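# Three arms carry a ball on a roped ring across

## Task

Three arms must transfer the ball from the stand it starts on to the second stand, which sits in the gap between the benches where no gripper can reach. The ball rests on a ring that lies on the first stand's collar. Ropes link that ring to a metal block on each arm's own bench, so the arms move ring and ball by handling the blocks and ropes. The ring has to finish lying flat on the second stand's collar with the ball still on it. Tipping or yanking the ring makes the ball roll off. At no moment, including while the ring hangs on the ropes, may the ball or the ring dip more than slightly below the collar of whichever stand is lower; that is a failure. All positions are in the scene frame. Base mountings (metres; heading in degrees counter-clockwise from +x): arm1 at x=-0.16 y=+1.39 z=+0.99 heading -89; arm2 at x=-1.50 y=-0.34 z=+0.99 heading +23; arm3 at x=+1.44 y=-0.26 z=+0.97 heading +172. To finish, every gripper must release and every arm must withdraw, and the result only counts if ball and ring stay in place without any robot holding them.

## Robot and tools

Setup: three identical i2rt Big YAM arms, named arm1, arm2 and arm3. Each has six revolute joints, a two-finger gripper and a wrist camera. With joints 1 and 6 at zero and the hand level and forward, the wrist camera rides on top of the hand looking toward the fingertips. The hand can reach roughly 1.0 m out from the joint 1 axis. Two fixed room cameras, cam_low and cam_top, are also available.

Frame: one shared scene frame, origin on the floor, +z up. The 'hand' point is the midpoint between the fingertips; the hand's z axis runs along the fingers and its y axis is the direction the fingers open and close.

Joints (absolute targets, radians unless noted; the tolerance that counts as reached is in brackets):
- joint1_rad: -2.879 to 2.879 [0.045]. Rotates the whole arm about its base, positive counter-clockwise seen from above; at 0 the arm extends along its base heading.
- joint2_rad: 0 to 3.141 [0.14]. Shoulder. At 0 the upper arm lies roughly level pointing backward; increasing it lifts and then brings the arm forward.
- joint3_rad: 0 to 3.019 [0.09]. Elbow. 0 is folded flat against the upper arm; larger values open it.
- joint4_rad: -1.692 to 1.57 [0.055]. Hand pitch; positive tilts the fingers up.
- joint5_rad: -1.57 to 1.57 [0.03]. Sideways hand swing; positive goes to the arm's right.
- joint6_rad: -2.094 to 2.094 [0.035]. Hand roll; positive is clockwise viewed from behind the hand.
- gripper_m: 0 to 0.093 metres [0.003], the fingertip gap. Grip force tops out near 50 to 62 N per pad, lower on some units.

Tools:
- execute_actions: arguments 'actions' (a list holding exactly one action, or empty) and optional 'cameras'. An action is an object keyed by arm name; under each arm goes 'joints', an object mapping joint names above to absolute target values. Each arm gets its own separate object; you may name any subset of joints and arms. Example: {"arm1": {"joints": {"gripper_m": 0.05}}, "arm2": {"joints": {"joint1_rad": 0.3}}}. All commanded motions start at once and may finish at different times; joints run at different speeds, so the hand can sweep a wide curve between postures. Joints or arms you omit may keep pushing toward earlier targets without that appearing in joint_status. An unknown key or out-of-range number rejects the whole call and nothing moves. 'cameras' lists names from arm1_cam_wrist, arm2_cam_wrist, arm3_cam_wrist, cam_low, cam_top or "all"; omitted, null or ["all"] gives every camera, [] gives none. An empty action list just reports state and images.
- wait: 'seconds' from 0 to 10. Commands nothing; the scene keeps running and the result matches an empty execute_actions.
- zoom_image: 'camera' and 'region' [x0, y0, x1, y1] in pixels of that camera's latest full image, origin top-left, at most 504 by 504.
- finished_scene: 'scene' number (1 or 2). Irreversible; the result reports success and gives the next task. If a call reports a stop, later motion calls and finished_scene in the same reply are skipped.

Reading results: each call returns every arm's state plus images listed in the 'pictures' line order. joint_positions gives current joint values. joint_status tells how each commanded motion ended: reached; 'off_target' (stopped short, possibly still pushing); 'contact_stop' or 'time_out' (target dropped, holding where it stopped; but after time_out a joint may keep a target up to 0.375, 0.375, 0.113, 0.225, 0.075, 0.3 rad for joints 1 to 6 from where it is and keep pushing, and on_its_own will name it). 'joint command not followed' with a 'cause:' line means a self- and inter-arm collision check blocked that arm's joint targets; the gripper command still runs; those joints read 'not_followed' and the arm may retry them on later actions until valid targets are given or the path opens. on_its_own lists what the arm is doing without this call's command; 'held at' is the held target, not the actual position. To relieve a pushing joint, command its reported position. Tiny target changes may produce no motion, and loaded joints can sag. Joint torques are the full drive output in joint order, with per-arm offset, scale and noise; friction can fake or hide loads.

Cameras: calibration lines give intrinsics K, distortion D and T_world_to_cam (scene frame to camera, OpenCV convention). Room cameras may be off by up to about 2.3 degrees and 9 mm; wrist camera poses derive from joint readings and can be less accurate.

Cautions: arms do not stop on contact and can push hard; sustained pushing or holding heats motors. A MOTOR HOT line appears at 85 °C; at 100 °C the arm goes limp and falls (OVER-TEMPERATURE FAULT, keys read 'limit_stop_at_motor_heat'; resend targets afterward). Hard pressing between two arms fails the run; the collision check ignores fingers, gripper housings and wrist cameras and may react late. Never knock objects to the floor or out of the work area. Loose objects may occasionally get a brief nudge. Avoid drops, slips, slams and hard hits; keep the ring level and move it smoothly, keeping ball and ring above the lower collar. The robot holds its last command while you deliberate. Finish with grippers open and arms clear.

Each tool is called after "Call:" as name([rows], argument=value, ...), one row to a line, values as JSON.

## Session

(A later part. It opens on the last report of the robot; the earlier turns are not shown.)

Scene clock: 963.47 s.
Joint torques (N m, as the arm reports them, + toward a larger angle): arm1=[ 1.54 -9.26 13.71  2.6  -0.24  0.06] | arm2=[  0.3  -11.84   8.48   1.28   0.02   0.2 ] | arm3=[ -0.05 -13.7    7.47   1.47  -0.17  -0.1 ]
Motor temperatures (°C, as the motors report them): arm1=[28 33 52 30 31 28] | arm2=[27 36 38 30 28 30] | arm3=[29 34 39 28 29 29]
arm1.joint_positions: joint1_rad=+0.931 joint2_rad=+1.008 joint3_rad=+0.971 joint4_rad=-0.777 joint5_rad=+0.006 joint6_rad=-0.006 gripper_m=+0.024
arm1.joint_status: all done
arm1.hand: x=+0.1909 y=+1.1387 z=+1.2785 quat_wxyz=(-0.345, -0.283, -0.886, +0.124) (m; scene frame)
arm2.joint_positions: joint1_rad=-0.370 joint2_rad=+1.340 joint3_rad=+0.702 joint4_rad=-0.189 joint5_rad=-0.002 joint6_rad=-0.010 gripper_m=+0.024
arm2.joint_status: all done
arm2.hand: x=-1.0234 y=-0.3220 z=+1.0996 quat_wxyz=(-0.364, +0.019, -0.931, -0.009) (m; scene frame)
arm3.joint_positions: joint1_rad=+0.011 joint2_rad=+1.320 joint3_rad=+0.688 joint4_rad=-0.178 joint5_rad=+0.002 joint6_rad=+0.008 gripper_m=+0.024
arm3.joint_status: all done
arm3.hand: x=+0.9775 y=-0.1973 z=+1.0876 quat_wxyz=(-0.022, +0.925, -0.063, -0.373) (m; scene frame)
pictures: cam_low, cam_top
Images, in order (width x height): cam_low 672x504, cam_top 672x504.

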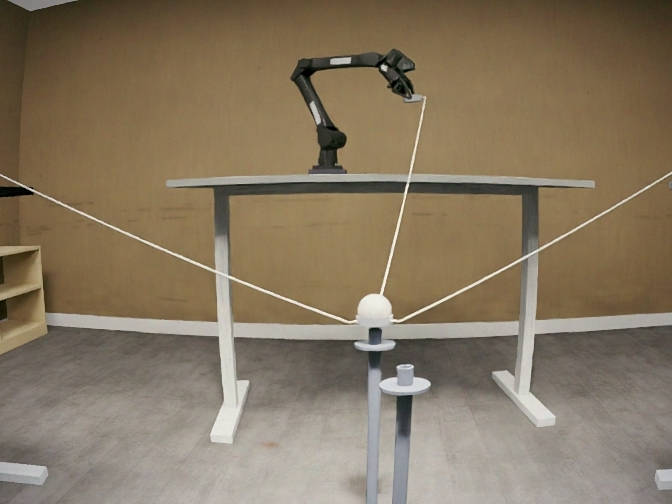

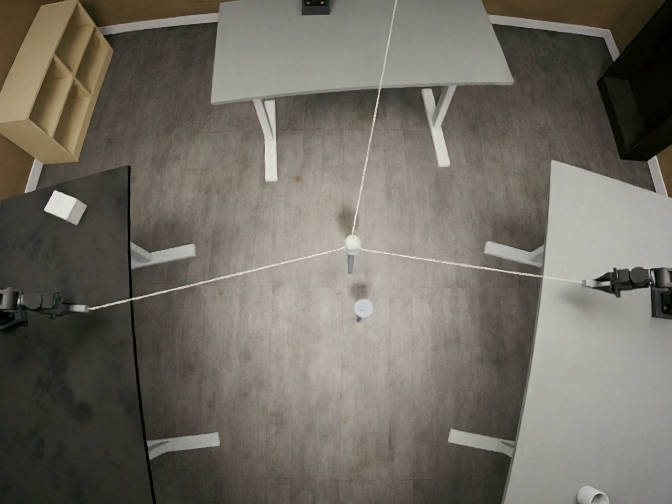

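Call:
execute_actions([
  {"arm2":{"joints":{"joint1_rad":-0.472}},"arm3":{"joints":{"joint1_rad":0.200}}},
], cameras=["cam_low","cam_top"])

Call:
zoom_image(camera="cam_low", region=[315, 250, 445, 380])

Call:
zoom_image(camera="cam_top", region=[302, 215, 422, 335])

Scene clock: 1084.33 s.
Joint torques (N m, as the arm reports them, + toward a larger angle): arm1=[ 1.58 -9.24 13.66  2.64 -0.33  0.06] | arm2=[  0.79 -11.59   8.57   1.24   0.16   0.18] | arm3=[  0.04 -14.27   7.34   1.42  -0.3   -0.1 ]
Motor temperatures (°C, as the motors report them): arm1=[28 33 54 30 32 28] | arm2=[27 35 38 30 28 30] | arm3=[29 34 39 28 29 29]
arm1.joint_positions: joint1_rad=+0.931 joint2_rad=+1.008 joint3_rad=+0.971 joint4_rad=-0.777 joint5_rad=+0.009 joint6_rad=-0.005 gripper_m=+0.024
arm1.joint_status: not commanded
arm1.hand: x=+0.1905 y=+1.1383 z=+1.2785 quat_wxyz=(-0.345, -0.285, -0.886, +0.125) (m; scene frame)
arm2.joint_positions: joint1_rad=-0.471 joint2_rad=+1.340 joint3_rad=+0.702 joint4_rad=-0.189 joint5_rad=-0.005 joint6_rad=-0.010 gripper_m=+0.024
arm2.joint_status: all done
arm2.hand: x=-1.0242 y=-0.3695 z=+1.0992 quat_wxyz=(-0.363, -0.028, -0.931, +0.008) (m; scene frame)
arm3.joint_positions: joint1_rad=+0.204 joint2_rad=+1.320 joint3_rad=+0.688 joint4_rad=-0.178 joint5_rad=+0.004 joint6_rad=+0.008 gripper_m=+0.024
arm3.joint_status: all done
arm3.hand: x=+0.9746 y=-0.2876 z=+1.0877 quat_wxyz=(+0.012, +0.927, +0.026, -0.373) (m; scene frame)
pictures: cam_low, cam_top
Images, in order (width x height): cam_low 672x504, cam_top 672x504.

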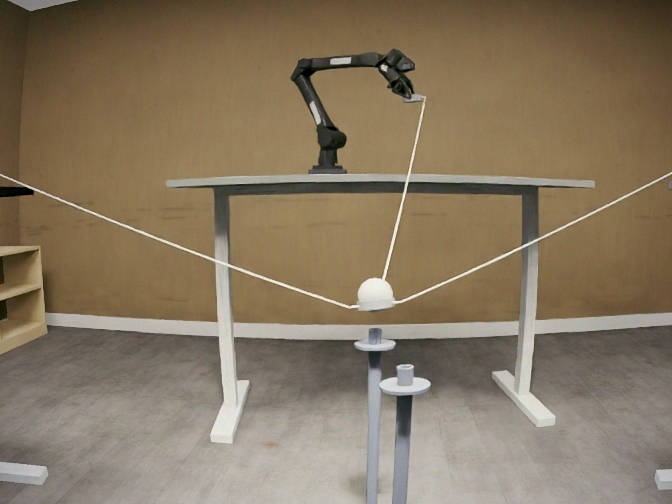

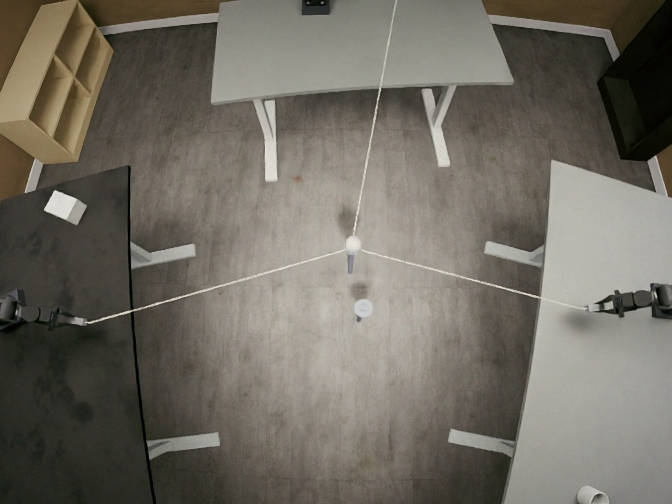

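Region (315, 250, 445, 380) of cam_low's 672x504 image, scaled by 3.877, with more detail than that image has.

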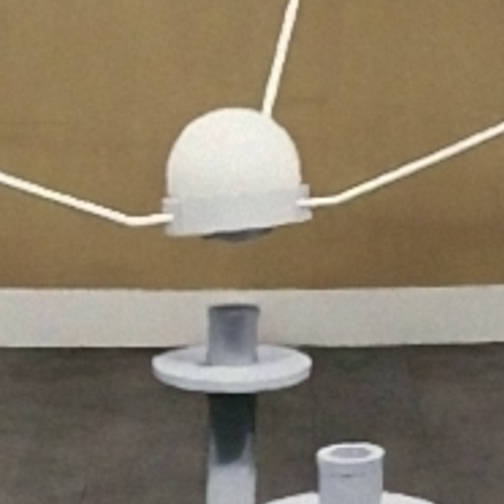

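Region (302, 215, 422, 335) of cam_top's 672x504 image, scaled by 4.200, with more detail than that image has.

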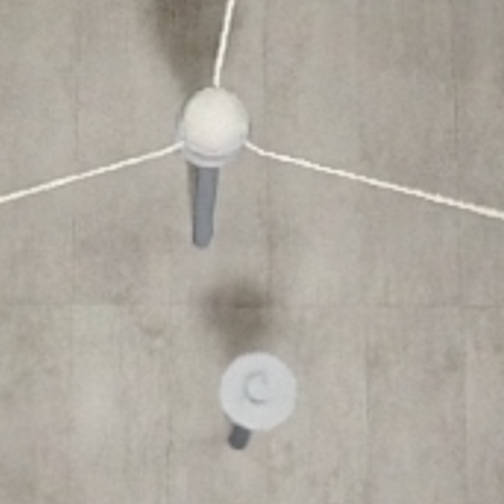

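Call:
execute_actions(actions=[], cameras=["cam_low","cam_top"])

Call:
zoom_image(camera="cam_low", region=[315, 250, 445, 380])

Call:
zoom_image(camera="cam_top", region=[302, 215, 422, 335])

Scene clock: 1090.00 s.
Joint torques (N m, as the arm reports them, + toward a larger angle): arm1=[ 1.63 -9.18 13.68  2.62 -0.34  0.05] | arm2=[  0.22 -11.87   8.49   1.17   0.18   0.21] | arm3=[ -0.19 -13.48   7.28   1.54  -0.27  -0.1 ]
Motor temperatures (°C, as the motors report them): arm1=[28 33 54 30 32 28] | arm2=[27 35 38 30 28 30] | arm3=[29 34 39 28 29 29]
arm1.joint_positions: joint1_rad=+0.931 joint2_rad=+1.008 joint3_rad=+0.971 joint4_rad=-0.777 joint5_rad=+0.009 joint6_rad=-0.004 gripper_m=+0.024
arm1.joint_status: not commanded
arm1.hand: x=+0.1905 y=+1.1383 z=+1.2785 quat_wxyz=(-0.345, -0.285, -0.886, +0.125) (m; scene frame)
arm2.joint_positions: joint1_rad=-0.471 joint2_rad=+1.340 joint3_rad=+0.702 joint4_rad=-0.189 joint5_rad=-0.005 joint6_rad=-0.010 gripper_m=+0.024
arm2.joint_status: all done
arm2.hand: x=-1.0242 y=-0.3695 z=+1.0992 quat_wxyz=(-0.363, -0.028, -0.931, +0.008) (m; scene frame)
arm3.joint_positions: joint1_rad=+0.204 joint2_rad=+1.320 joint3_rad=+0.688 joint4_rad=-0.178 joint5_rad=+0.005 joint6_rad=+0.008 gripper_m=+0.024
arm3.joint_status: all done
arm3.hand: x=+0.9746 y=-0.2876 z=+1.0877 quat_wxyz=(+0.012, +0.927, +0.026, -0.373) (m; scene frame)
pictures: cam_low, cam_top
Images, in order (width x height): cam_low 672x504, cam_top 672x504.

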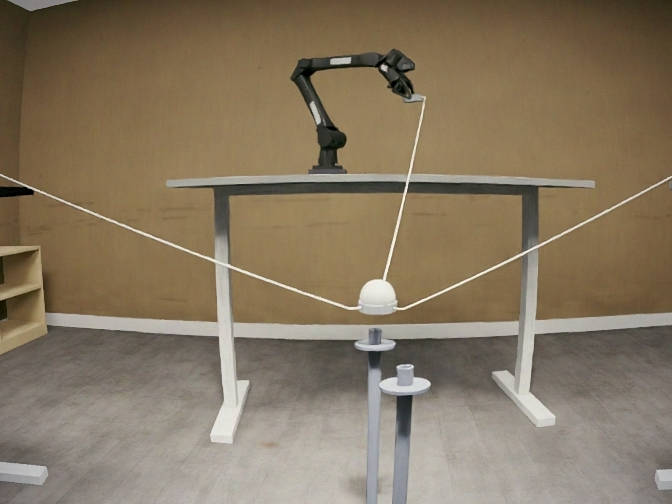

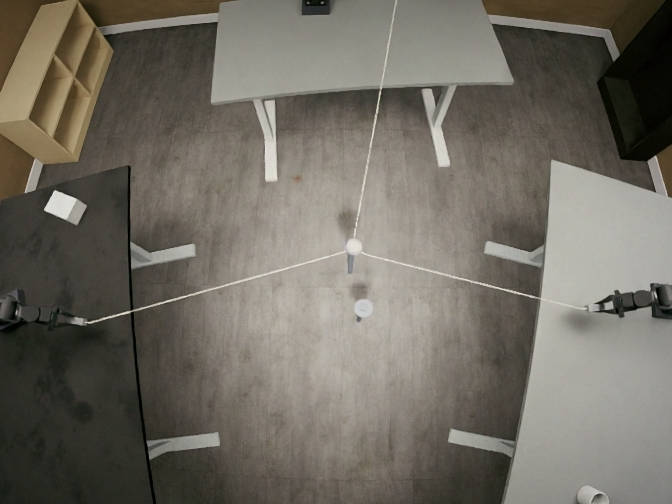

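Region (315, 250, 445, 380) of cam_low's 672x504 image, scaled by 3.877, with more detail than that image has.

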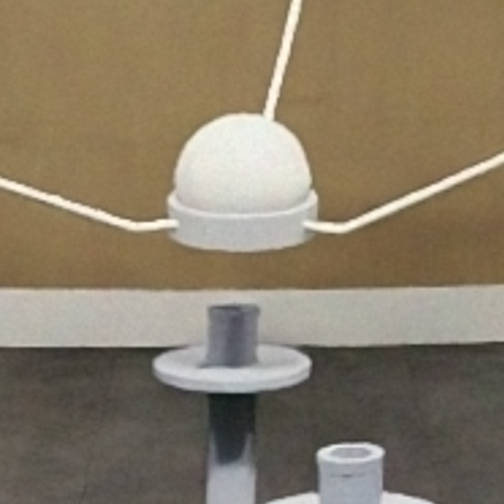

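Region (302, 215, 422, 335) of cam_top's 672x504 image, scaled by 4.200, with more detail than that image has.

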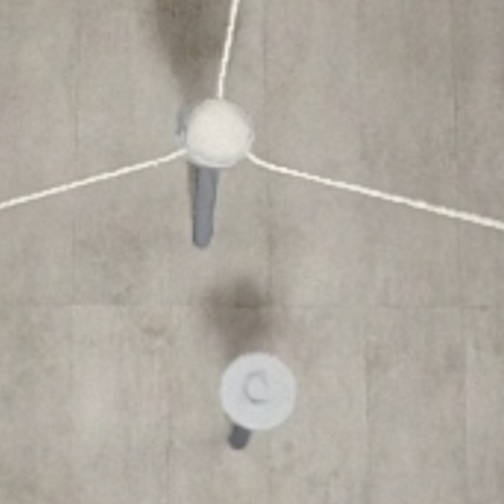

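Call:
execute_actions([
  {"arm1":{"joints":{"joint2_rad":1.10}},"arm2":{"joints":{"joint1_rad":-0.545,"joint2_rad":1.365,"joint3_rad":0.788}},"arm3":{"joints":{"joint1_rad":0.309,"joint2_rad":1.342,"joint3_rad":0.775}}},
], cameras=["cam_low"])

Call:
zoom_image(camera="cam_low", region=[315, 250, 445, 380])

Scene clock: 1140.87 s.
Joint torques (N m, as the arm reports them, + toward a larger angle): arm1=[  1.4  -11.01  13.4    2.44  -0.4    0.05] | arm2=[ -0.4  -11.44  12.24   1.2    0.23   0.22] | arm3=[  0.89 -11.46  10.99   1.41  -0.34  -0.11]
Motor temperatures (°C, as the motors report them): arm1=[28 33 54 30 32 28] | arm2=[27 35 38 30 28 30] | arm3=[29 34 40 28 29 29]
arm1.joint_positions: joint1_rad=+0.931 joint2_rad=+1.126 joint3_rad=+0.971 joint4_rad=-0.776 joint5_rad=+0.011 joint6_rad=-0.003 gripper_m=+0.024
arm1.joint_status: all done
arm1.hand: x=+0.2031 y=+1.1279 z=+1.2296 quat_wxyz=(-0.292, -0.292, -0.904, +0.108) (m; scene frame)
arm2.joint_positions: joint1_rad=-0.537 joint2_rad=+1.369 joint3_rad=+0.742 joint4_rad=-0.189 joint5_rad=-0.006 joint6_rad=-0.010 gripper_m=+0.024
arm2.joint_status: all done
arm2.hand: x=-1.0117 y=-0.4028 z=+1.1047 quat_wxyz=(-0.368, -0.058, -0.928, +0.020) (m; scene frame)
arm3.joint_positions: joint1_rad=+0.304 joint2_rad=+1.349 joint3_rad=+0.716 joint4_rad=-0.178 joint5_rad=+0.007 joint6_rad=+0.008 gripper_m=+0.024
arm3.joint_status: all done
arm3.hand: x=+0.9692 y=-0.3359 z=+1.0882 quat_wxyz=(+0.029, +0.925, +0.072, -0.372) (m; scene frame)
pictures: cam_low
Images, in order (width x height): cam_low 672x504.

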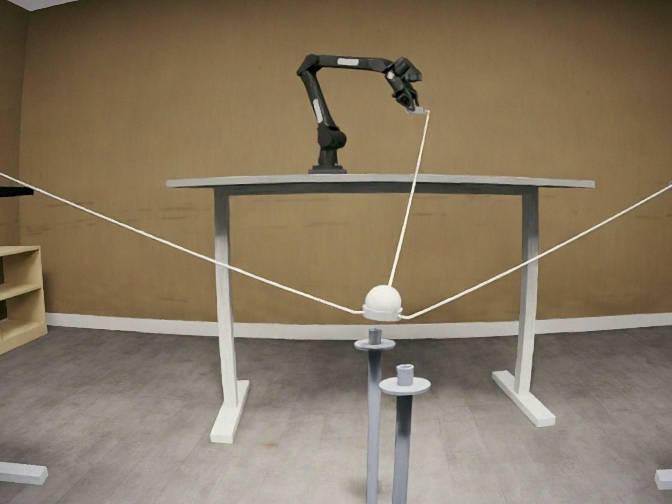

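Region (315, 250, 445, 380) of cam_low's 672x504 image, scaled by 3.877, with more detail than that image has.

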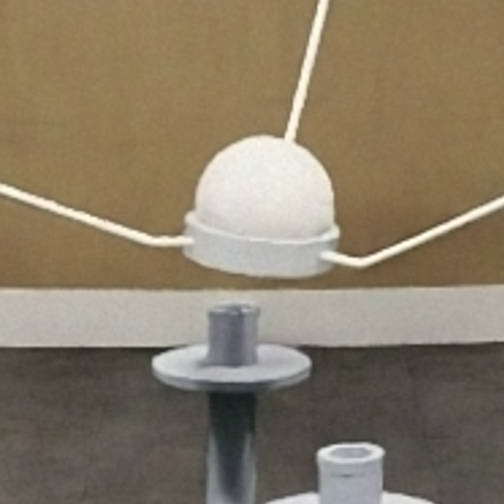

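Call:
execute_actions([
  {"arm1":{"joints":{"joint1_rad":0.883,"joint2_rad":1.155,"joint4_rad":-0.66}},"arm2":{"joints":{"joint1_rad":-0.620,"joint2_rad":1.395,"joint3_rad":0.835}},"arm3":{"joints":{"joint1_rad":0.405,"joint2_rad":1.367,"joint3_rad":0.827}}},
], cameras=["cam_low"])

Call:
zoom_image(camera="cam_low", region=[315, 250, 455, 390])

Scene clock: 1192.83 s.
Joint torques (N m, as the arm reports them, + toward a larger angle): arm1=[  1.24 -10.5   13.38   2.65  -0.38   0.05] | arm2=[ -0.76 -11.78  12.21   1.34   0.3    0.2 ] | arm3=[  0.51 -12.35  11.45   1.6   -0.38  -0.11]
Motor temperatures (°C, as the motors report them): arm1=[28 33 54 30 32 28] | arm2=[27 35 42 30 28 30] | arm3=[29 34 45 28 30 29]
arm1.joint_positions: joint1_rad=+0.870 joint2_rad=+1.166 joint3_rad=+0.971 joint4_rad=-0.689 joint5_rad=+0.010 joint6_rad=-0.003 gripper_m=+0.024
arm1.joint_status: all done
arm1.hand: x=+0.2028 y=+1.0929 z=+1.2257 quat_wxyz=(-0.310, -0.317, -0.888, +0.125) (m; scene frame)
arm2.joint_positions: joint1_rad=-0.612 joint2_rad=+1.398 joint3_rad=+0.788 joint4_rad=-0.189 joint5_rad=-0.007 joint6_rad=-0.010 gripper_m=+0.024
arm2.joint_status: all done
arm2.hand: x=-1.0002 y=-0.4427 z=+1.1125 quat_wxyz=(-0.374, -0.093, -0.922, +0.034) (m; scene frame)
arm3.joint_positions: joint1_rad=+0.398 joint2_rad=+1.374 joint3_rad=+0.770 joint4_rad=-0.178 joint5_rad=+0.008 joint6_rad=+0.008 gripper_m=+0.024
arm3.joint_status: all done
arm3.hand: x=+0.9580 y=-0.3854 z=+1.1025 quat_wxyz=(+0.047, +0.915, +0.115, -0.384) (m; scene frame)
pictures: cam_low
Images, in order (width x height): cam_low 672x504.

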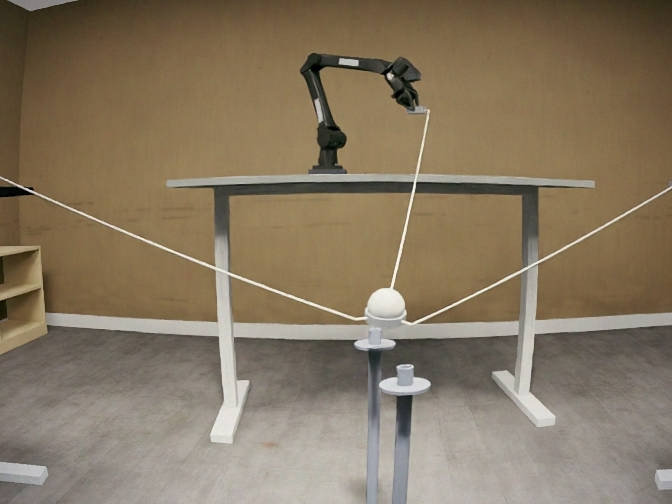

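Region (315, 250, 455, 390) of cam_low's 672x504 image, scaled by 3.600, with more detail than that image has.

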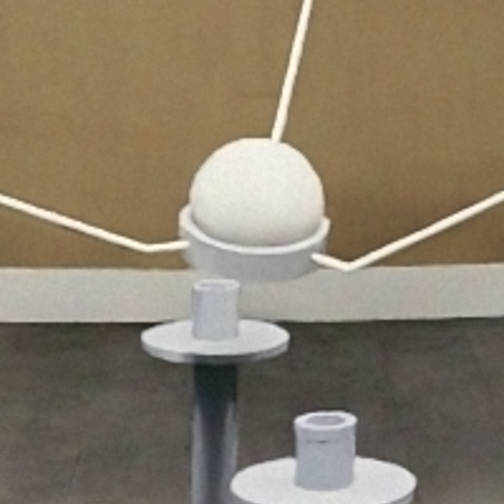

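Call:
execute_actions([
  {"arm1":{"joints":{"joint1_rad":0.838,"joint2_rad":1.193,"joint4_rad":-0.56}},"arm2":{"joints":{"joint1_rad":-0.689,"joint2_rad":1.430,"joint3_rad":0.890}},"arm3":{"joints":{"joint1_rad":0.497,"joint2_rad":1.405,"joint3_rad":0.882}}},
], cameras=["cam_low"])

Call:
zoom_image(camera="cam_low", region=[315, 260, 455, 400])

Scene clock: 1225.57 s.
Joint torques (N m, as the arm reports them, + toward a larger angle): arm1=[  1.19 -11.17  13.32   2.77  -0.38   0.05] | arm2=[ -0.49 -12.91  12.44   1.27   0.31   0.21] | arm3=[  0.57 -13.15  11.48   1.67  -0.45  -0.11]
Motor temperatures (°C, as the motors report them): arm1=[28 33 54 30 32 28] | arm2=[27 35 43 30 28 30] | arm3=[29 34 45 28 30 29]
arm1.joint_positions: joint1_rad=+0.827 joint2_rad=+1.204 joint3_rad=+0.971 joint4_rad=-0.591 joint5_rad=+0.010 joint6_rad=-0.003 gripper_m=+0.024
arm1.joint_status: all done
arm1.hand: x=+0.2063 y=+1.0627 z=+1.2243 quat_wxyz=(-0.334, -0.332, -0.871, +0.142) (m; scene frame)
arm2.joint_positions: joint1_rad=-0.679 joint2_rad=+1.434 joint3_rad=+0.841 joint4_rad=-0.189 joint5_rad=-0.008 joint6_rad=-0.010 gripper_m=+0.024
arm2.joint_status: all done
arm2.hand: x=-0.9888 y=-0.4812 z=+1.1199 quat_wxyz=(-0.380, -0.123, -0.915, +0.047) (m; scene frame)
arm3.joint_positions: joint1_rad=+0.489 joint2_rad=+1.415 joint3_rad=+0.821 joint4_rad=-0.178 joint5_rad=+0.009 joint6_rad=+0.008 gripper_m=+0.024
arm3.joint_status: all done
arm3.hand: x=+0.9535 y=-0.4357 z=+1.1071 quat_wxyz=(+0.065, +0.907, +0.156, -0.385) (m; scene frame)
pictures: cam_low
Images, in order (width x height): cam_low 672x504.

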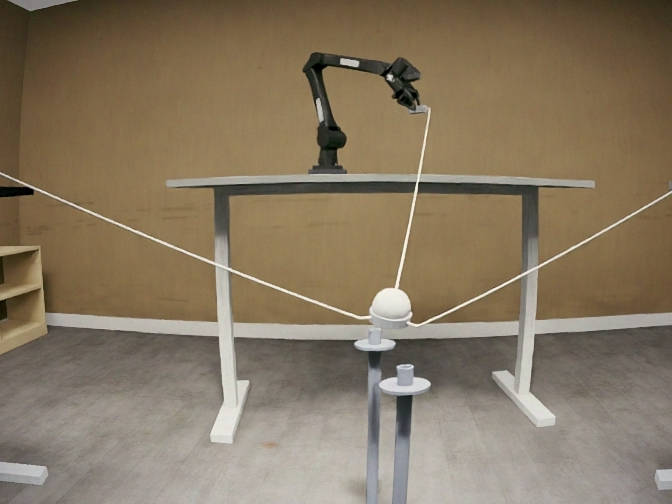

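Region (315, 260, 455, 400) of cam_low's 672x504 image, scaled by 3.600, with more detail than that image has.

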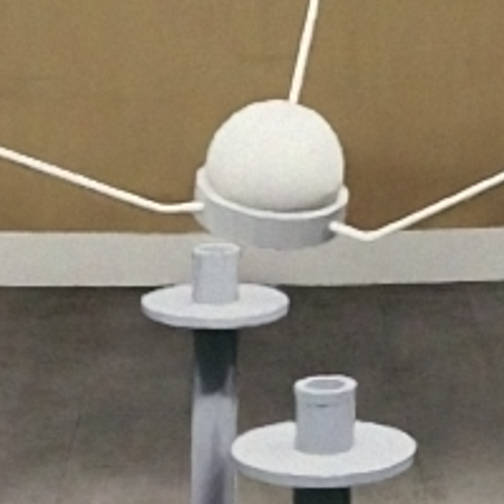

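Call:
execute_actions(actions=[], cameras=["cam_low","cam_top"])

Call:
zoom_image(camera="cam_low", region=[315, 260, 455, 400])

Call:
zoom_image(camera="cam_top", region=[302, 215, 422, 335])

Scene clock: 1241.07 s.
Joint torques (N m, as the arm reports them, + toward a larger angle): arm1=[  1.18 -11.    13.34   2.78  -0.38   0.04] | arm2=[ -0.51 -12.6   12.52   1.32   0.3    0.2 ] | arm3=[  0.52 -12.86  11.72   1.58  -0.4   -0.12]
Motor temperatures (°C, as the motors report them): arm1=[28 33 54 30 32 28] | arm2=[27 35 43 30 28 30] | arm3=[29 34 46 28 30 29]
arm1.joint_positions: joint1_rad=+0.827 joint2_rad=+1.204 joint3_rad=+0.971 joint4_rad=-0.591 joint5_rad=+0.010 joint6_rad=-0.003 gripper_m=+0.024
arm1.joint_status: all done
arm1.hand: x=+0.2063 y=+1.0627 z=+1.2243 quat_wxyz=(-0.334, -0.332, -0.871, +0.142) (m; scene frame)
arm2.joint_positions: joint1_rad=-0.679 joint2_rad=+1.434 joint3_rad=+0.841 joint4_rad=-0.189 joint5_rad=-0.008 joint6_rad=-0.010 gripper_m=+0.024
arm2.joint_status: all done
arm2.hand: x=-0.9888 y=-0.4812 z=+1.1199 quat_wxyz=(-0.380, -0.123, -0.915, +0.047) (m; scene frame)
arm3.joint_positions: joint1_rad=+0.489 joint2_rad=+1.415 joint3_rad=+0.821 joint4_rad=-0.178 joint5_rad=+0.009 joint6_rad=+0.008 gripper_m=+0.024
arm3.joint_status: all done
arm3.hand: x=+0.9535 y=-0.4357 z=+1.1071 quat_wxyz=(+0.065, +0.907, +0.156, -0.385) (m; scene frame)
pictures: cam_low, cam_top
Images, in order (width x height): cam_low 672x504, cam_top 672x504.

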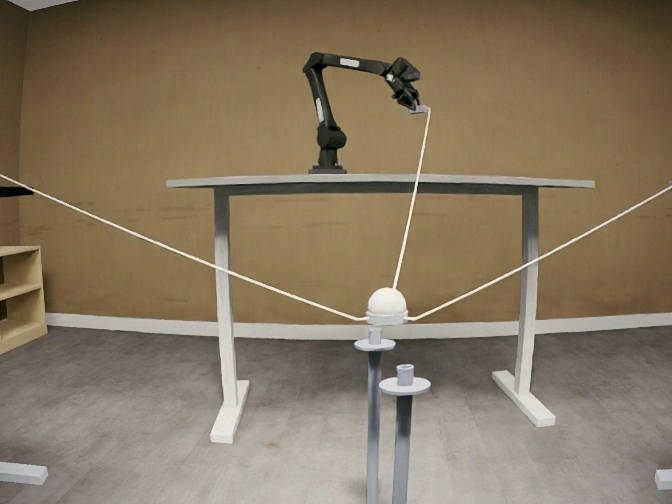

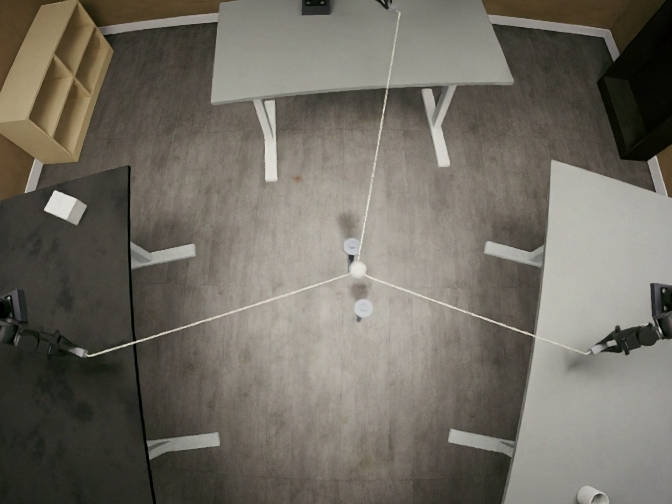

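Region (315, 260, 455, 400) of cam_low's 672x504 image, scaled by 3.600, with more detail than that image has.

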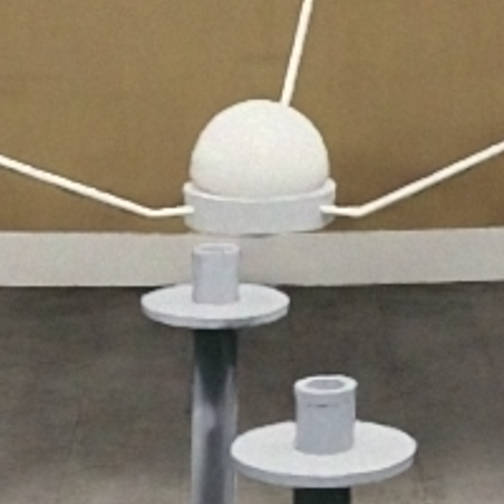

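Region (302, 215, 422, 335) of cam_top's 672x504 image, scaled by 4.200, with more detail than that image has.

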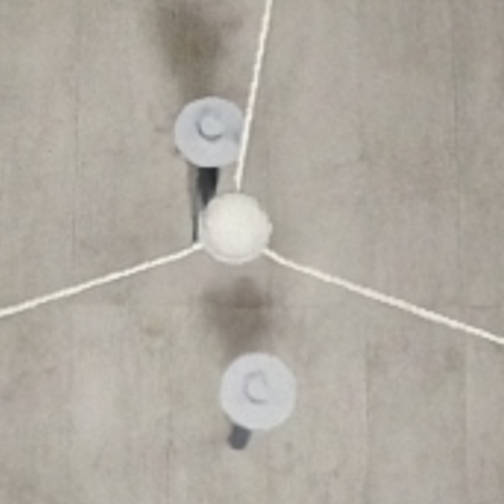

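Call:
execute_actions([
  {"arm1":{"joints":{"joint1_rad":0.779,"joint2_rad":1.241,"joint4_rad":-0.44}},"arm2":{"joints":{"joint1_rad":-0.754,"joint2_rad":1.474,"joint3_rad":0.960}},"arm3":{"joints":{"joint1_rad":0.581,"joint2_rad":1.450,"joint3_rad":0.952}}},
], cameras=["cam_low"])

Call:
zoom_image(camera="cam_low", region=[325, 260, 465, 400])

Scene clock: 1276.10 s.
Joint torques (N m, as the arm reports them, + toward a larger angle): arm1=[  1.38 -12.14  13.23   2.88  -0.38   0.05] | arm2=[ -0.52 -13.75  12.87   1.39   0.31   0.19] | arm3=[  1.32 -13.5   11.76   1.61  -0.46  -0.1 ]
Motor temperatures (°C, as the motors report them): arm1=[28 33 54 30 32 28] | arm2=[27 35 44 30 28 30] | arm3=[29 34 47 28 30 29]
arm1.joint_positions: joint1_rad=+0.764 joint2_rad=+1.256 joint3_rad=+0.971 joint4_rad=-0.472 joint5_rad=+0.010 joint6_rad=-0.003 gripper_m=+0.024
arm1.joint_status: all done
arm1.hand: x=+0.2032 y=+1.0219 z=+1.2205 quat_wxyz=(-0.359, -0.354, -0.848, +0.164) (m; scene frame)
arm2.joint_positions: joint1_rad=-0.742 joint2_rad=+1.480 joint3_rad=+0.910 joint4_rad=-0.189 joint5_rad=-0.008 joint6_rad=-0.010 gripper_m=+0.024
arm2.joint_status: all done
arm2.hand: x=-0.9740 y=-0.5220 z=+1.1297 quat_wxyz=(-0.389, -0.151, -0.907, +0.061) (m; scene frame)
arm3.joint_positions: joint1_rad=+0.570 joint2_rad=+1.462 joint3_rad=+0.890 joint4_rad=-0.180 joint5_rad=+0.010 joint6_rad=+0.008 gripper_m=+0.024
arm3.joint_status: all done
arm3.hand: x=+0.9458 y=-0.4859 z=+1.1174 quat_wxyz=(+0.082, +0.896, +0.192, -0.392) (m; scene frame)
pictures: cam_low
Images, in order (width x height): cam_low 672x504.

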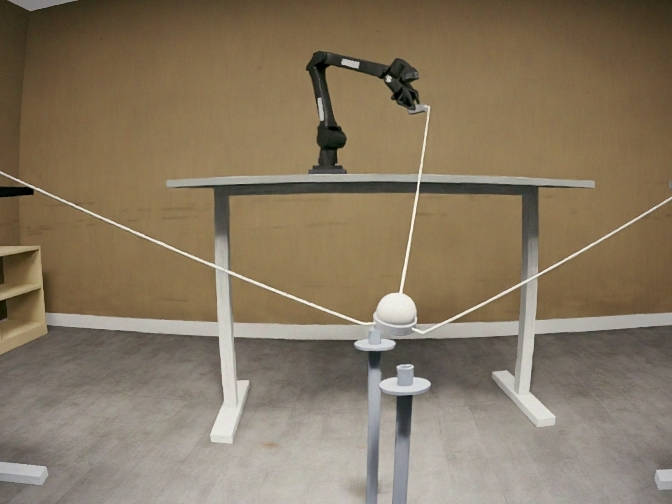

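Region (325, 260, 465, 400) of cam_low's 672x504 image, scaled by 3.600, with more detail than that image has.

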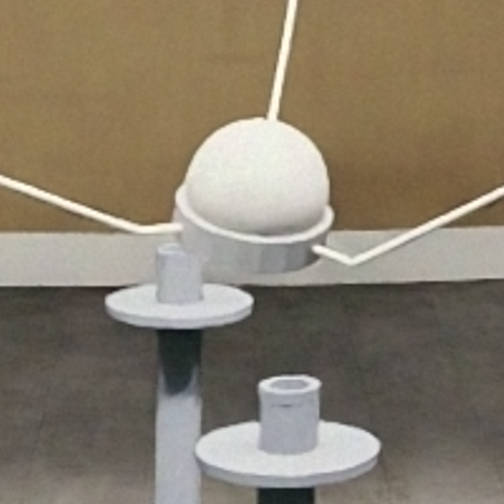

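Call:
execute_actions([
  {"arm1":{"joints":{"joint1_rad":0.726,"joint2_rad":1.288,"joint4_rad":-0.32}},"arm2":{"joints":{"joint1_rad":-0.808,"joint2_rad":1.514,"joint3_rad":1.022}},"arm3":{"joints":{"joint1_rad":0.648,"joint2_rad":1.490,"joint3_rad":1.014}}},
], cameras=["cam_low"])

Call:
zoom_image(camera="cam_low", region=[325, 260, 465, 400])

Scene clock: 1301.00 s.
Joint torques (N m, as the arm reports them, + toward a larger angle): arm1=[  1.39 -12.8   13.19   3.03  -0.37   0.04] | arm2=[ -0.84 -14.39  13.26   1.42   0.32   0.2 ] | arm3=[  0.6  -14.34  12.4    1.66  -0.51  -0.08]
Motor temperatures (°C, as the motors report them): arm1=[28 33 54 30 32 28] | arm2=[27 36 44 30 28 30] | arm3=[29 34 48 28 30 29]
arm1.joint_positions: joint1_rad=+0.713 joint2_rad=+1.302 joint3_rad=+0.971 joint4_rad=-0.353 joint5_rad=+0.009 joint6_rad=-0.003 gripper_m=+0.024
arm1.joint_status: all done
arm1.hand: x=+0.1999 y=+0.9861 z=+1.2194 quat_wxyz=(-0.385, -0.369, -0.825, +0.187) (m; scene frame)
arm2.joint_positions: joint1_rad=-0.794 joint2_rad=+1.518 joint3_rad=+0.968 joint4_rad=-0.189 joint5_rad=-0.008 joint6_rad=-0.010 gripper_m=+0.024
arm2.joint_status: all done
arm2.hand: x=-0.9638 y=-0.5571 z=+1.1379 quat_wxyz=(-0.396, -0.173, -0.899, +0.073) (m; scene frame)
arm3.joint_positions: joint1_rad=+0.633 joint2_rad=+1.502 joint3_rad=+0.948 joint4_rad=-0.181 joint5_rad=+0.010 joint6_rad=+0.008 gripper_m=+0.024
arm3.joint_status: all done
arm3.hand: x=+0.9419 y=-0.5270 z=+1.1251 quat_wxyz=(+0.096, +0.886, +0.219, -0.397) (m; scene frame)
pictures: cam_low
Images, in order (width x height): cam_low 672x504.

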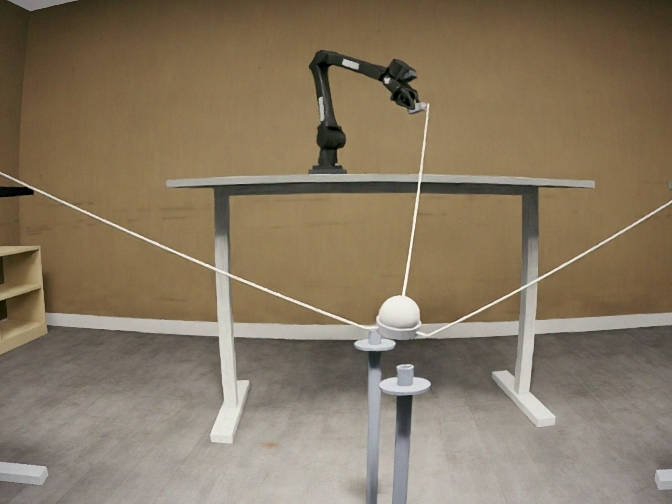

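Region (325, 260, 465, 400) of cam_low's 672x504 image, scaled by 3.600, with more detail than that image has.

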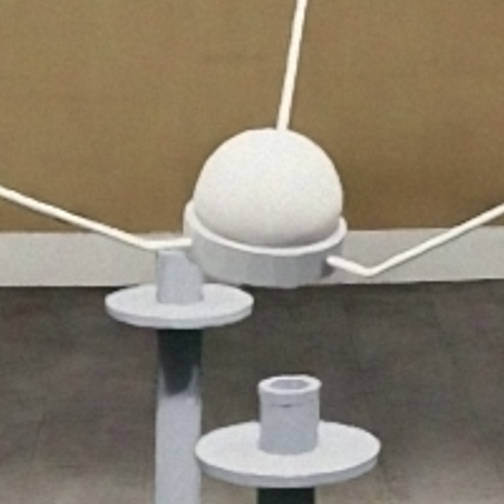

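Call:
execute_actions(actions=[], cameras=["cam_low","cam_top"])

Call:
zoom_image(camera="cam_low", region=[325, 260, 465, 400])

Call:
zoom_image(camera="cam_top", region=[302, 215, 422, 335])

Scene clock: 1317.13 s.
Joint torques (N m, as the arm reports them, + toward a larger angle): arm1=[  1.27 -12.49  13.2    3.04  -0.36   0.05] | arm2=[ -0.76 -14.41  13.16   1.32   0.32   0.19] | arm3=[  1.24 -15.    12.05   1.66  -0.44  -0.07]
Motor temperatures (°C, as the motors report them): arm1=[28 33 54 30 32 28] | arm2=[27 36 45 30 29 30] | arm3=[29 34 49 28 30 29]
arm1.joint_positions: joint1_rad=+0.713 joint2_rad=+1.302 joint3_rad=+0.971 joint4_rad=-0.353 joint5_rad=+0.009 joint6_rad=-0.003 gripper_m=+0.024
arm1.joint_status: all done
arm1.hand: x=+0.1999 y=+0.9861 z=+1.2194 quat_wxyz=(-0.385, -0.369, -0.825, +0.187) (m; scene frame)
arm2.joint_positions: joint1_rad=-0.794 joint2_rad=+1.518 joint3_rad=+0.968 joint4_rad=-0.189 joint5_rad=-0.008 joint6_rad=-0.010 gripper_m=+0.024
arm2.joint_status: all done
arm2.hand: x=-0.9638 y=-0.5571 z=+1.1379 quat_wxyz=(-0.396, -0.173, -0.899, +0.073) (m; scene frame)
arm3.joint_positions: joint1_rad=+0.633 joint2_rad=+1.502 joint3_rad=+0.948 joint4_rad=-0.181 joint5_rad=+0.010 joint6_rad=+0.008 gripper_m=+0.024
arm3.joint_status: all done
arm3.hand: x=+0.9418 y=-0.5270 z=+1.1251 quat_wxyz=(+0.096, +0.886, +0.219, -0.397) (m; scene frame)
pictures: cam_low, cam_top
Images, in order (width x height): cam_low 672x504, cam_top 672x504.

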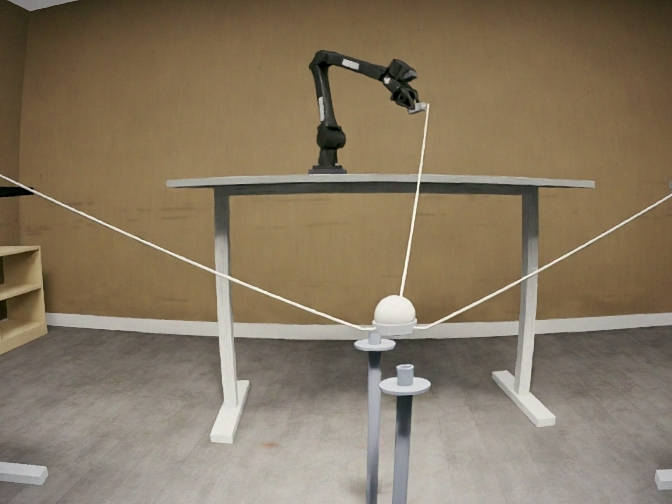

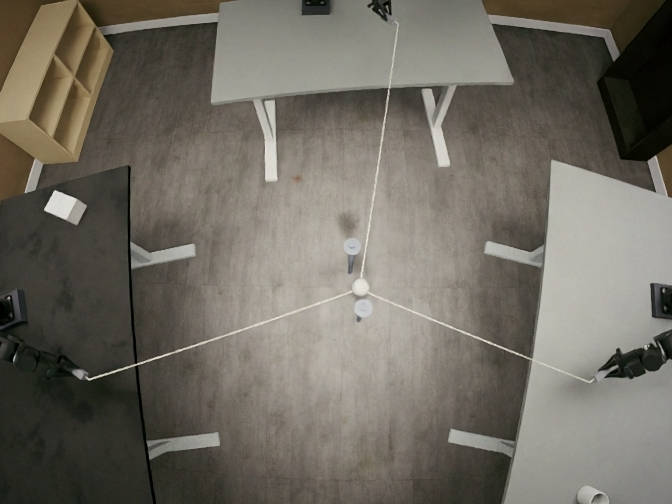

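Region (325, 260, 465, 400) of cam_low's 672x504 image, scaled by 3.600, with more detail than that image has.

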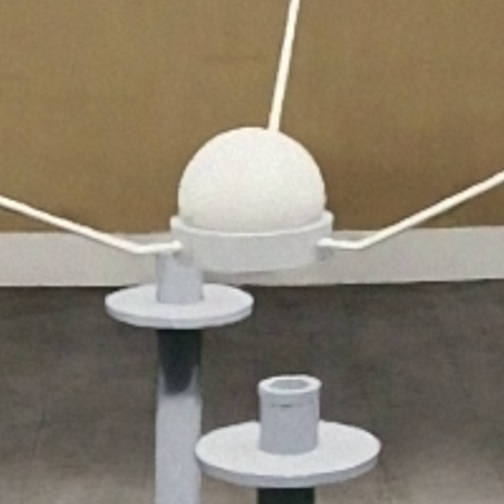

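Region (302, 215, 422, 335) of cam_top's 672x504 image, scaled by 4.200, with more detail than that image has.

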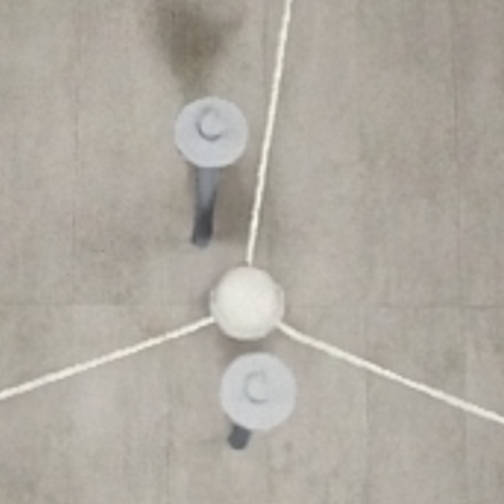

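Call:
execute_actions([
  {"arm1":{"joints":{"joint1_rad":0.667,"joint2_rad":1.336,"joint4_rad":-0.19}},"arm2":{"joints":{"joint1_rad":-0.852,"joint2_rad":1.554,"joint3_rad":1.088}},"arm3":{"joints":{"joint1_rad":0.709,"joint2_rad":1.526,"joint3_rad":1.078}}},
], cameras=["cam_low"])

Call:
zoom_image(camera="cam_low", region=[335, 270, 475, 410])

Scene clock: 1358.80 s.
Joint torques (N m, as the arm reports them, + toward a larger angle): arm1=[  1.46 -13.49  13.11   3.2   -0.34   0.05] | arm2=[ -0.76 -14.5   13.41   1.45   0.32   0.2 ] | arm3=[  1.43 -15.86  12.44   1.73  -0.47  -0.09]
Motor temperatures (°C, as the motors report them): arm1=[28 34 54 30 32 28] | arm2=[27 36 46 30 29 30] | arm3=[29 34 50 28 30 29]
arm1.joint_positions: joint1_rad=+0.653 joint2_rad=+1.351 joint3_rad=+0.971 joint4_rad=-0.225 joint5_rad=+0.009 joint6_rad=-0.003 gripper_m=+0.024
arm1.joint_status: all done
arm1.hand: x=+0.1895 y=+0.9465 z=+1.2189 quat_wxyz=(-0.411, -0.386, -0.798, +0.214) (m; scene frame)
arm2.joint_positions: joint1_rad=-0.835 joint2_rad=+1.559 joint3_rad=+1.032 joint4_rad=-0.189 joint5_rad=-0.008 joint6_rad=-0.010 gripper_m=+0.024
arm2.joint_status: all done
arm2.hand: x=-0.9516 y=-0.5890 z=+1.1474 quat_wxyz=(-0.404, -0.191, -0.891, +0.083) (m; scene frame)
arm3.joint_positions: joint1_rad=+0.692 joint2_rad=+1.539 joint3_rad=+1.010 joint4_rad=-0.181 joint5_rad=+0.010 joint6_rad=+0.008 gripper_m=+0.024
arm3.joint_status: all done
arm3.hand: x=+0.9391 y=-0.5686 z=+1.1363 quat_wxyz=(+0.111, +0.874, +0.244, -0.405) (m; scene frame)
pictures: cam_low
Images, in order (width x height): cam_low 672x504.

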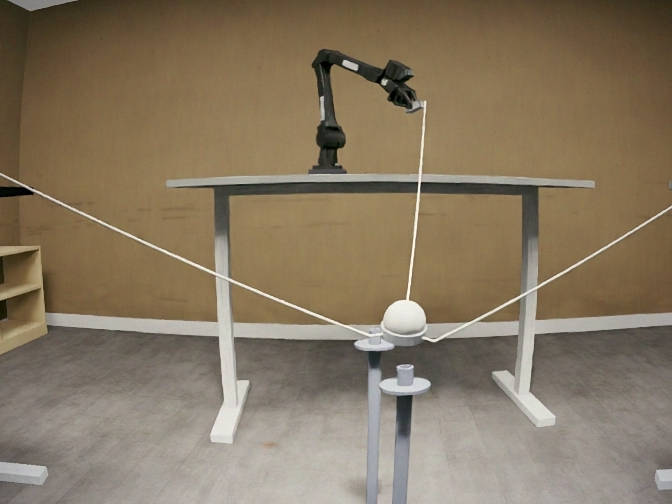

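Region (335, 270, 475, 410) of cam_low's 672x504 image, scaled by 3.600, with more detail than that image has.

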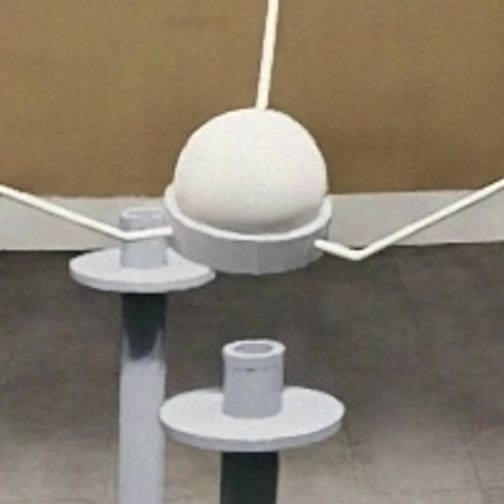

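Call:
execute_actions(actions=[], cameras=["cam_low","cam_top"])

Call:
zoom_image(camera="cam_low", region=[335, 270, 475, 410])

Call:
zoom_image(camera="cam_top", region=[332, 270, 392, 330])

Scene clock: 1371.93 s.
Joint torques (N m, as the arm reports them, + toward a larger angle): arm1=[  1.43 -13.25  13.09   3.2   -0.34   0.05] | arm2=[ -0.98 -15.48  13.43   1.31   0.32   0.21] | arm3=[  1.34 -15.6   12.37   1.82  -0.48  -0.08]
Motor temperatures (°C, as the motors report them): arm1=[28 34 54 30 32 28] | arm2=[27 36 46 30 29 30] | arm3=[29 34 51 28 30 29]
arm1.joint_positions: joint1_rad=+0.653 joint2_rad=+1.351 joint3_rad=+0.971 joint4_rad=-0.225 joint5_rad=+0.009 joint6_rad=-0.003 gripper_m=+0.024
arm1.joint_status: all done
arm1.hand: x=+0.1895 y=+0.9465 z=+1.2189 quat_wxyz=(-0.411, -0.386, -0.798, +0.214) (m; scene frame)
arm2.joint_positions: joint1_rad=-0.835 joint2_rad=+1.559 joint3_rad=+1.032 joint4_rad=-0.189 joint5_rad=-0.008 joint6_rad=-0.010 gripper_m=+0.024
arm2.joint_status: all done
arm2.hand: x=-0.9516 y=-0.5890 z=+1.1474 quat_wxyz=(-0.404, -0.191, -0.891, +0.083) (m; scene frame)
arm3.joint_positions: joint1_rad=+0.692 joint2_rad=+1.539 joint3_rad=+1.010 joint4_rad=-0.181 joint5_rad=+0.010 joint6_rad=+0.008 gripper_m=+0.024
arm3.joint_status: all done
arm3.hand: x=+0.9391 y=-0.5686 z=+1.1363 quat_wxyz=(+0.111, +0.874, +0.244, -0.405) (m; scene frame)
pictures: cam_low, cam_top
Images, in order (width x height): cam_low 672x504, cam_top 672x504.

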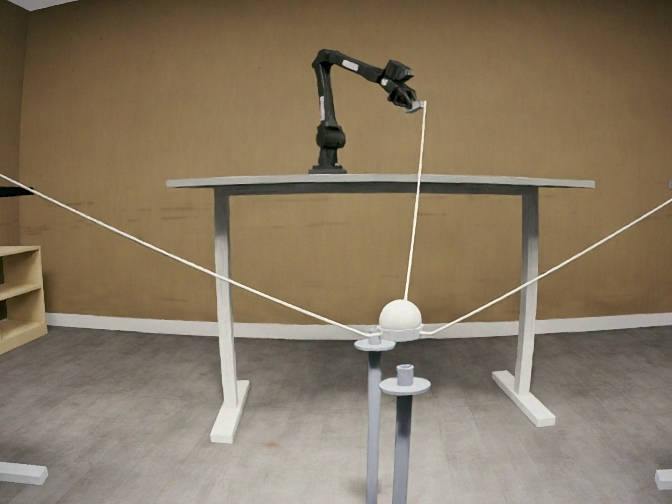

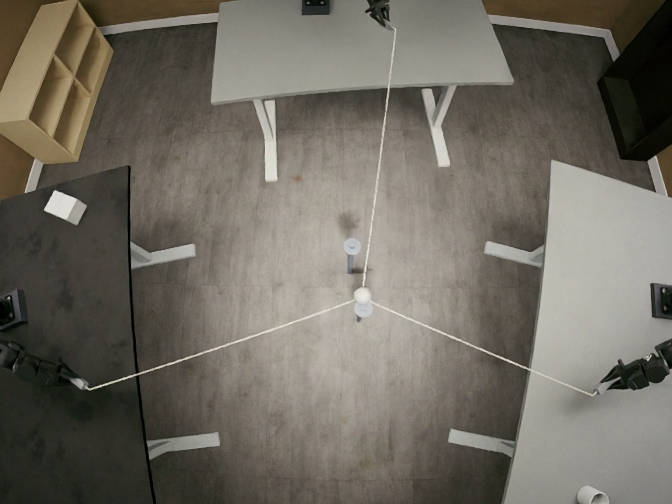

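Region (335, 270, 475, 410) of cam_low's 672x504 image, scaled by 3.600, with more detail than that image has.

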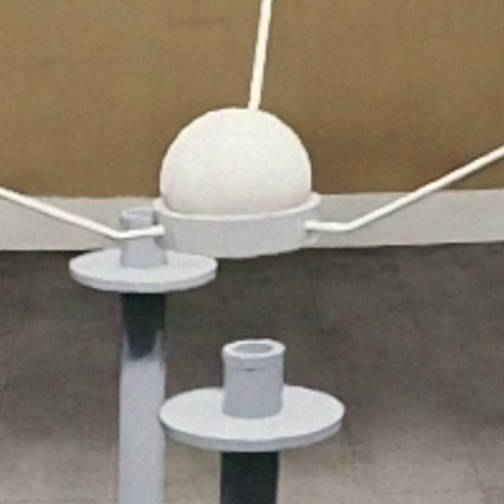

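Region (332, 270, 392, 330) of cam_top's 672x504 image, scaled by 8.400, with more detail than that image has.

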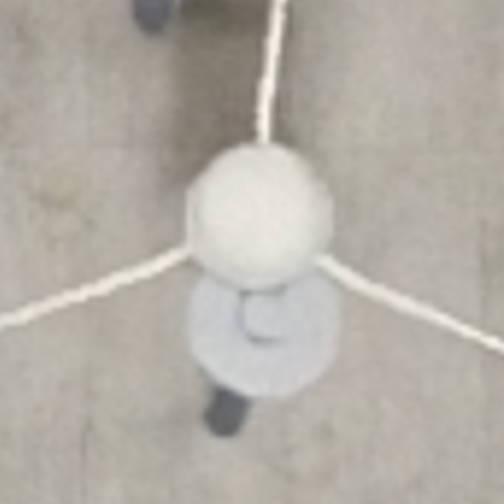

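Call:
execute_actions([
  {"arm1":{"joints":{"joint1_rad":0.595,"joint2_rad":1.386,"joint4_rad":-0.05}},"arm2":{"joints":{"joint1_rad":-0.891,"joint2_rad":1.594,"joint3_rad":1.164}},"arm3":{"joints":{"joint1_rad":0.768,"joint2_rad":1.566,"joint3_rad":1.139}}},
], cameras=["cam_low"])

Call:
zoom_image(camera="cam_low", region=[335, 270, 475, 410])

Scene clock: 1405.60 s.
Joint torques (N m, as the arm reports them, + toward a larger angle): arm1=[  1.63 -13.91  12.98   3.35  -0.31   0.05] | arm2=[ -0.93 -16.13  13.81   1.4    0.34   0.2 ] | arm3=[  1.98 -16.91  12.92   1.77  -0.46  -0.12]
Motor temperatures (°C, as the motors report them): arm1=[28 34 54 30 32 28] | arm2=[27 36 47 30 29 30] | arm3=[29 35 52 28 30 29]
arm1.joint_positions: joint1_rad=+0.579 joint2_rad=+1.402 joint3_rad=+0.971 joint4_rad=-0.088 joint5_rad=+0.008 joint6_rad=-0.003 gripper_m=+0.024
arm1.joint_status: all done
arm1.hand: x=+0.1689 y=+0.9030 z=+1.2202 quat_wxyz=(-0.437, -0.405, -0.764, +0.247) (m; scene frame)
arm2.joint_positions: joint1_rad=-0.873 joint2_rad=+1.600 joint3_rad=+1.107 joint4_rad=-0.190 joint5_rad=-0.008 joint6_rad=-0.010 gripper_m=+0.024
arm2.joint_status: all done
arm2.hand: x=-0.9374 y=-0.6218 z=+1.1615 quat_wxyz=(-0.417, -0.206, -0.880, +0.094) (m; scene frame)
arm3.joint_positions: joint1_rad=+0.750 joint2_rad=+1.579 joint3_rad=+1.068 joint4_rad=-0.182 joint5_rad=+0.011 joint6_rad=+0.008 gripper_m=+0.024
arm3.joint_status: all done
arm3.hand: x=+0.9407 y=-0.6096 z=+1.1427 quat_wxyz=(+0.125, +0.864, +0.268, -0.409) (m; scene frame)
pictures: cam_low
Images, in order (width x height): cam_low 672x504.

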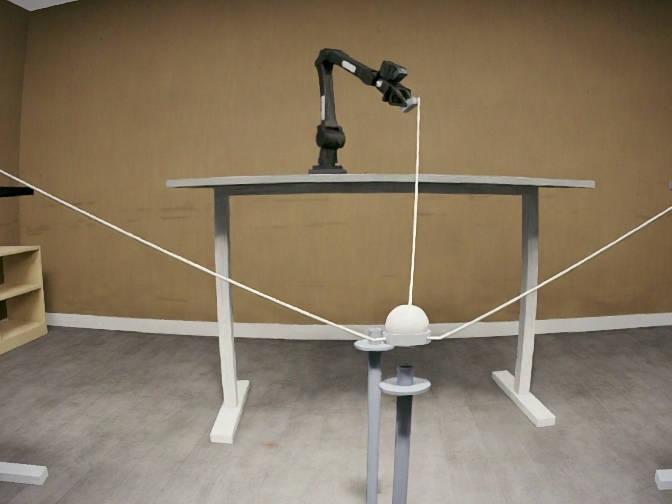

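Region (335, 270, 475, 410) of cam_low's 672x504 image, scaled by 3.600, with more detail than that image has.

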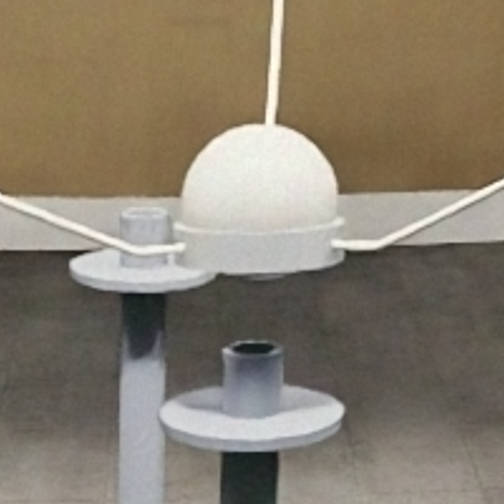

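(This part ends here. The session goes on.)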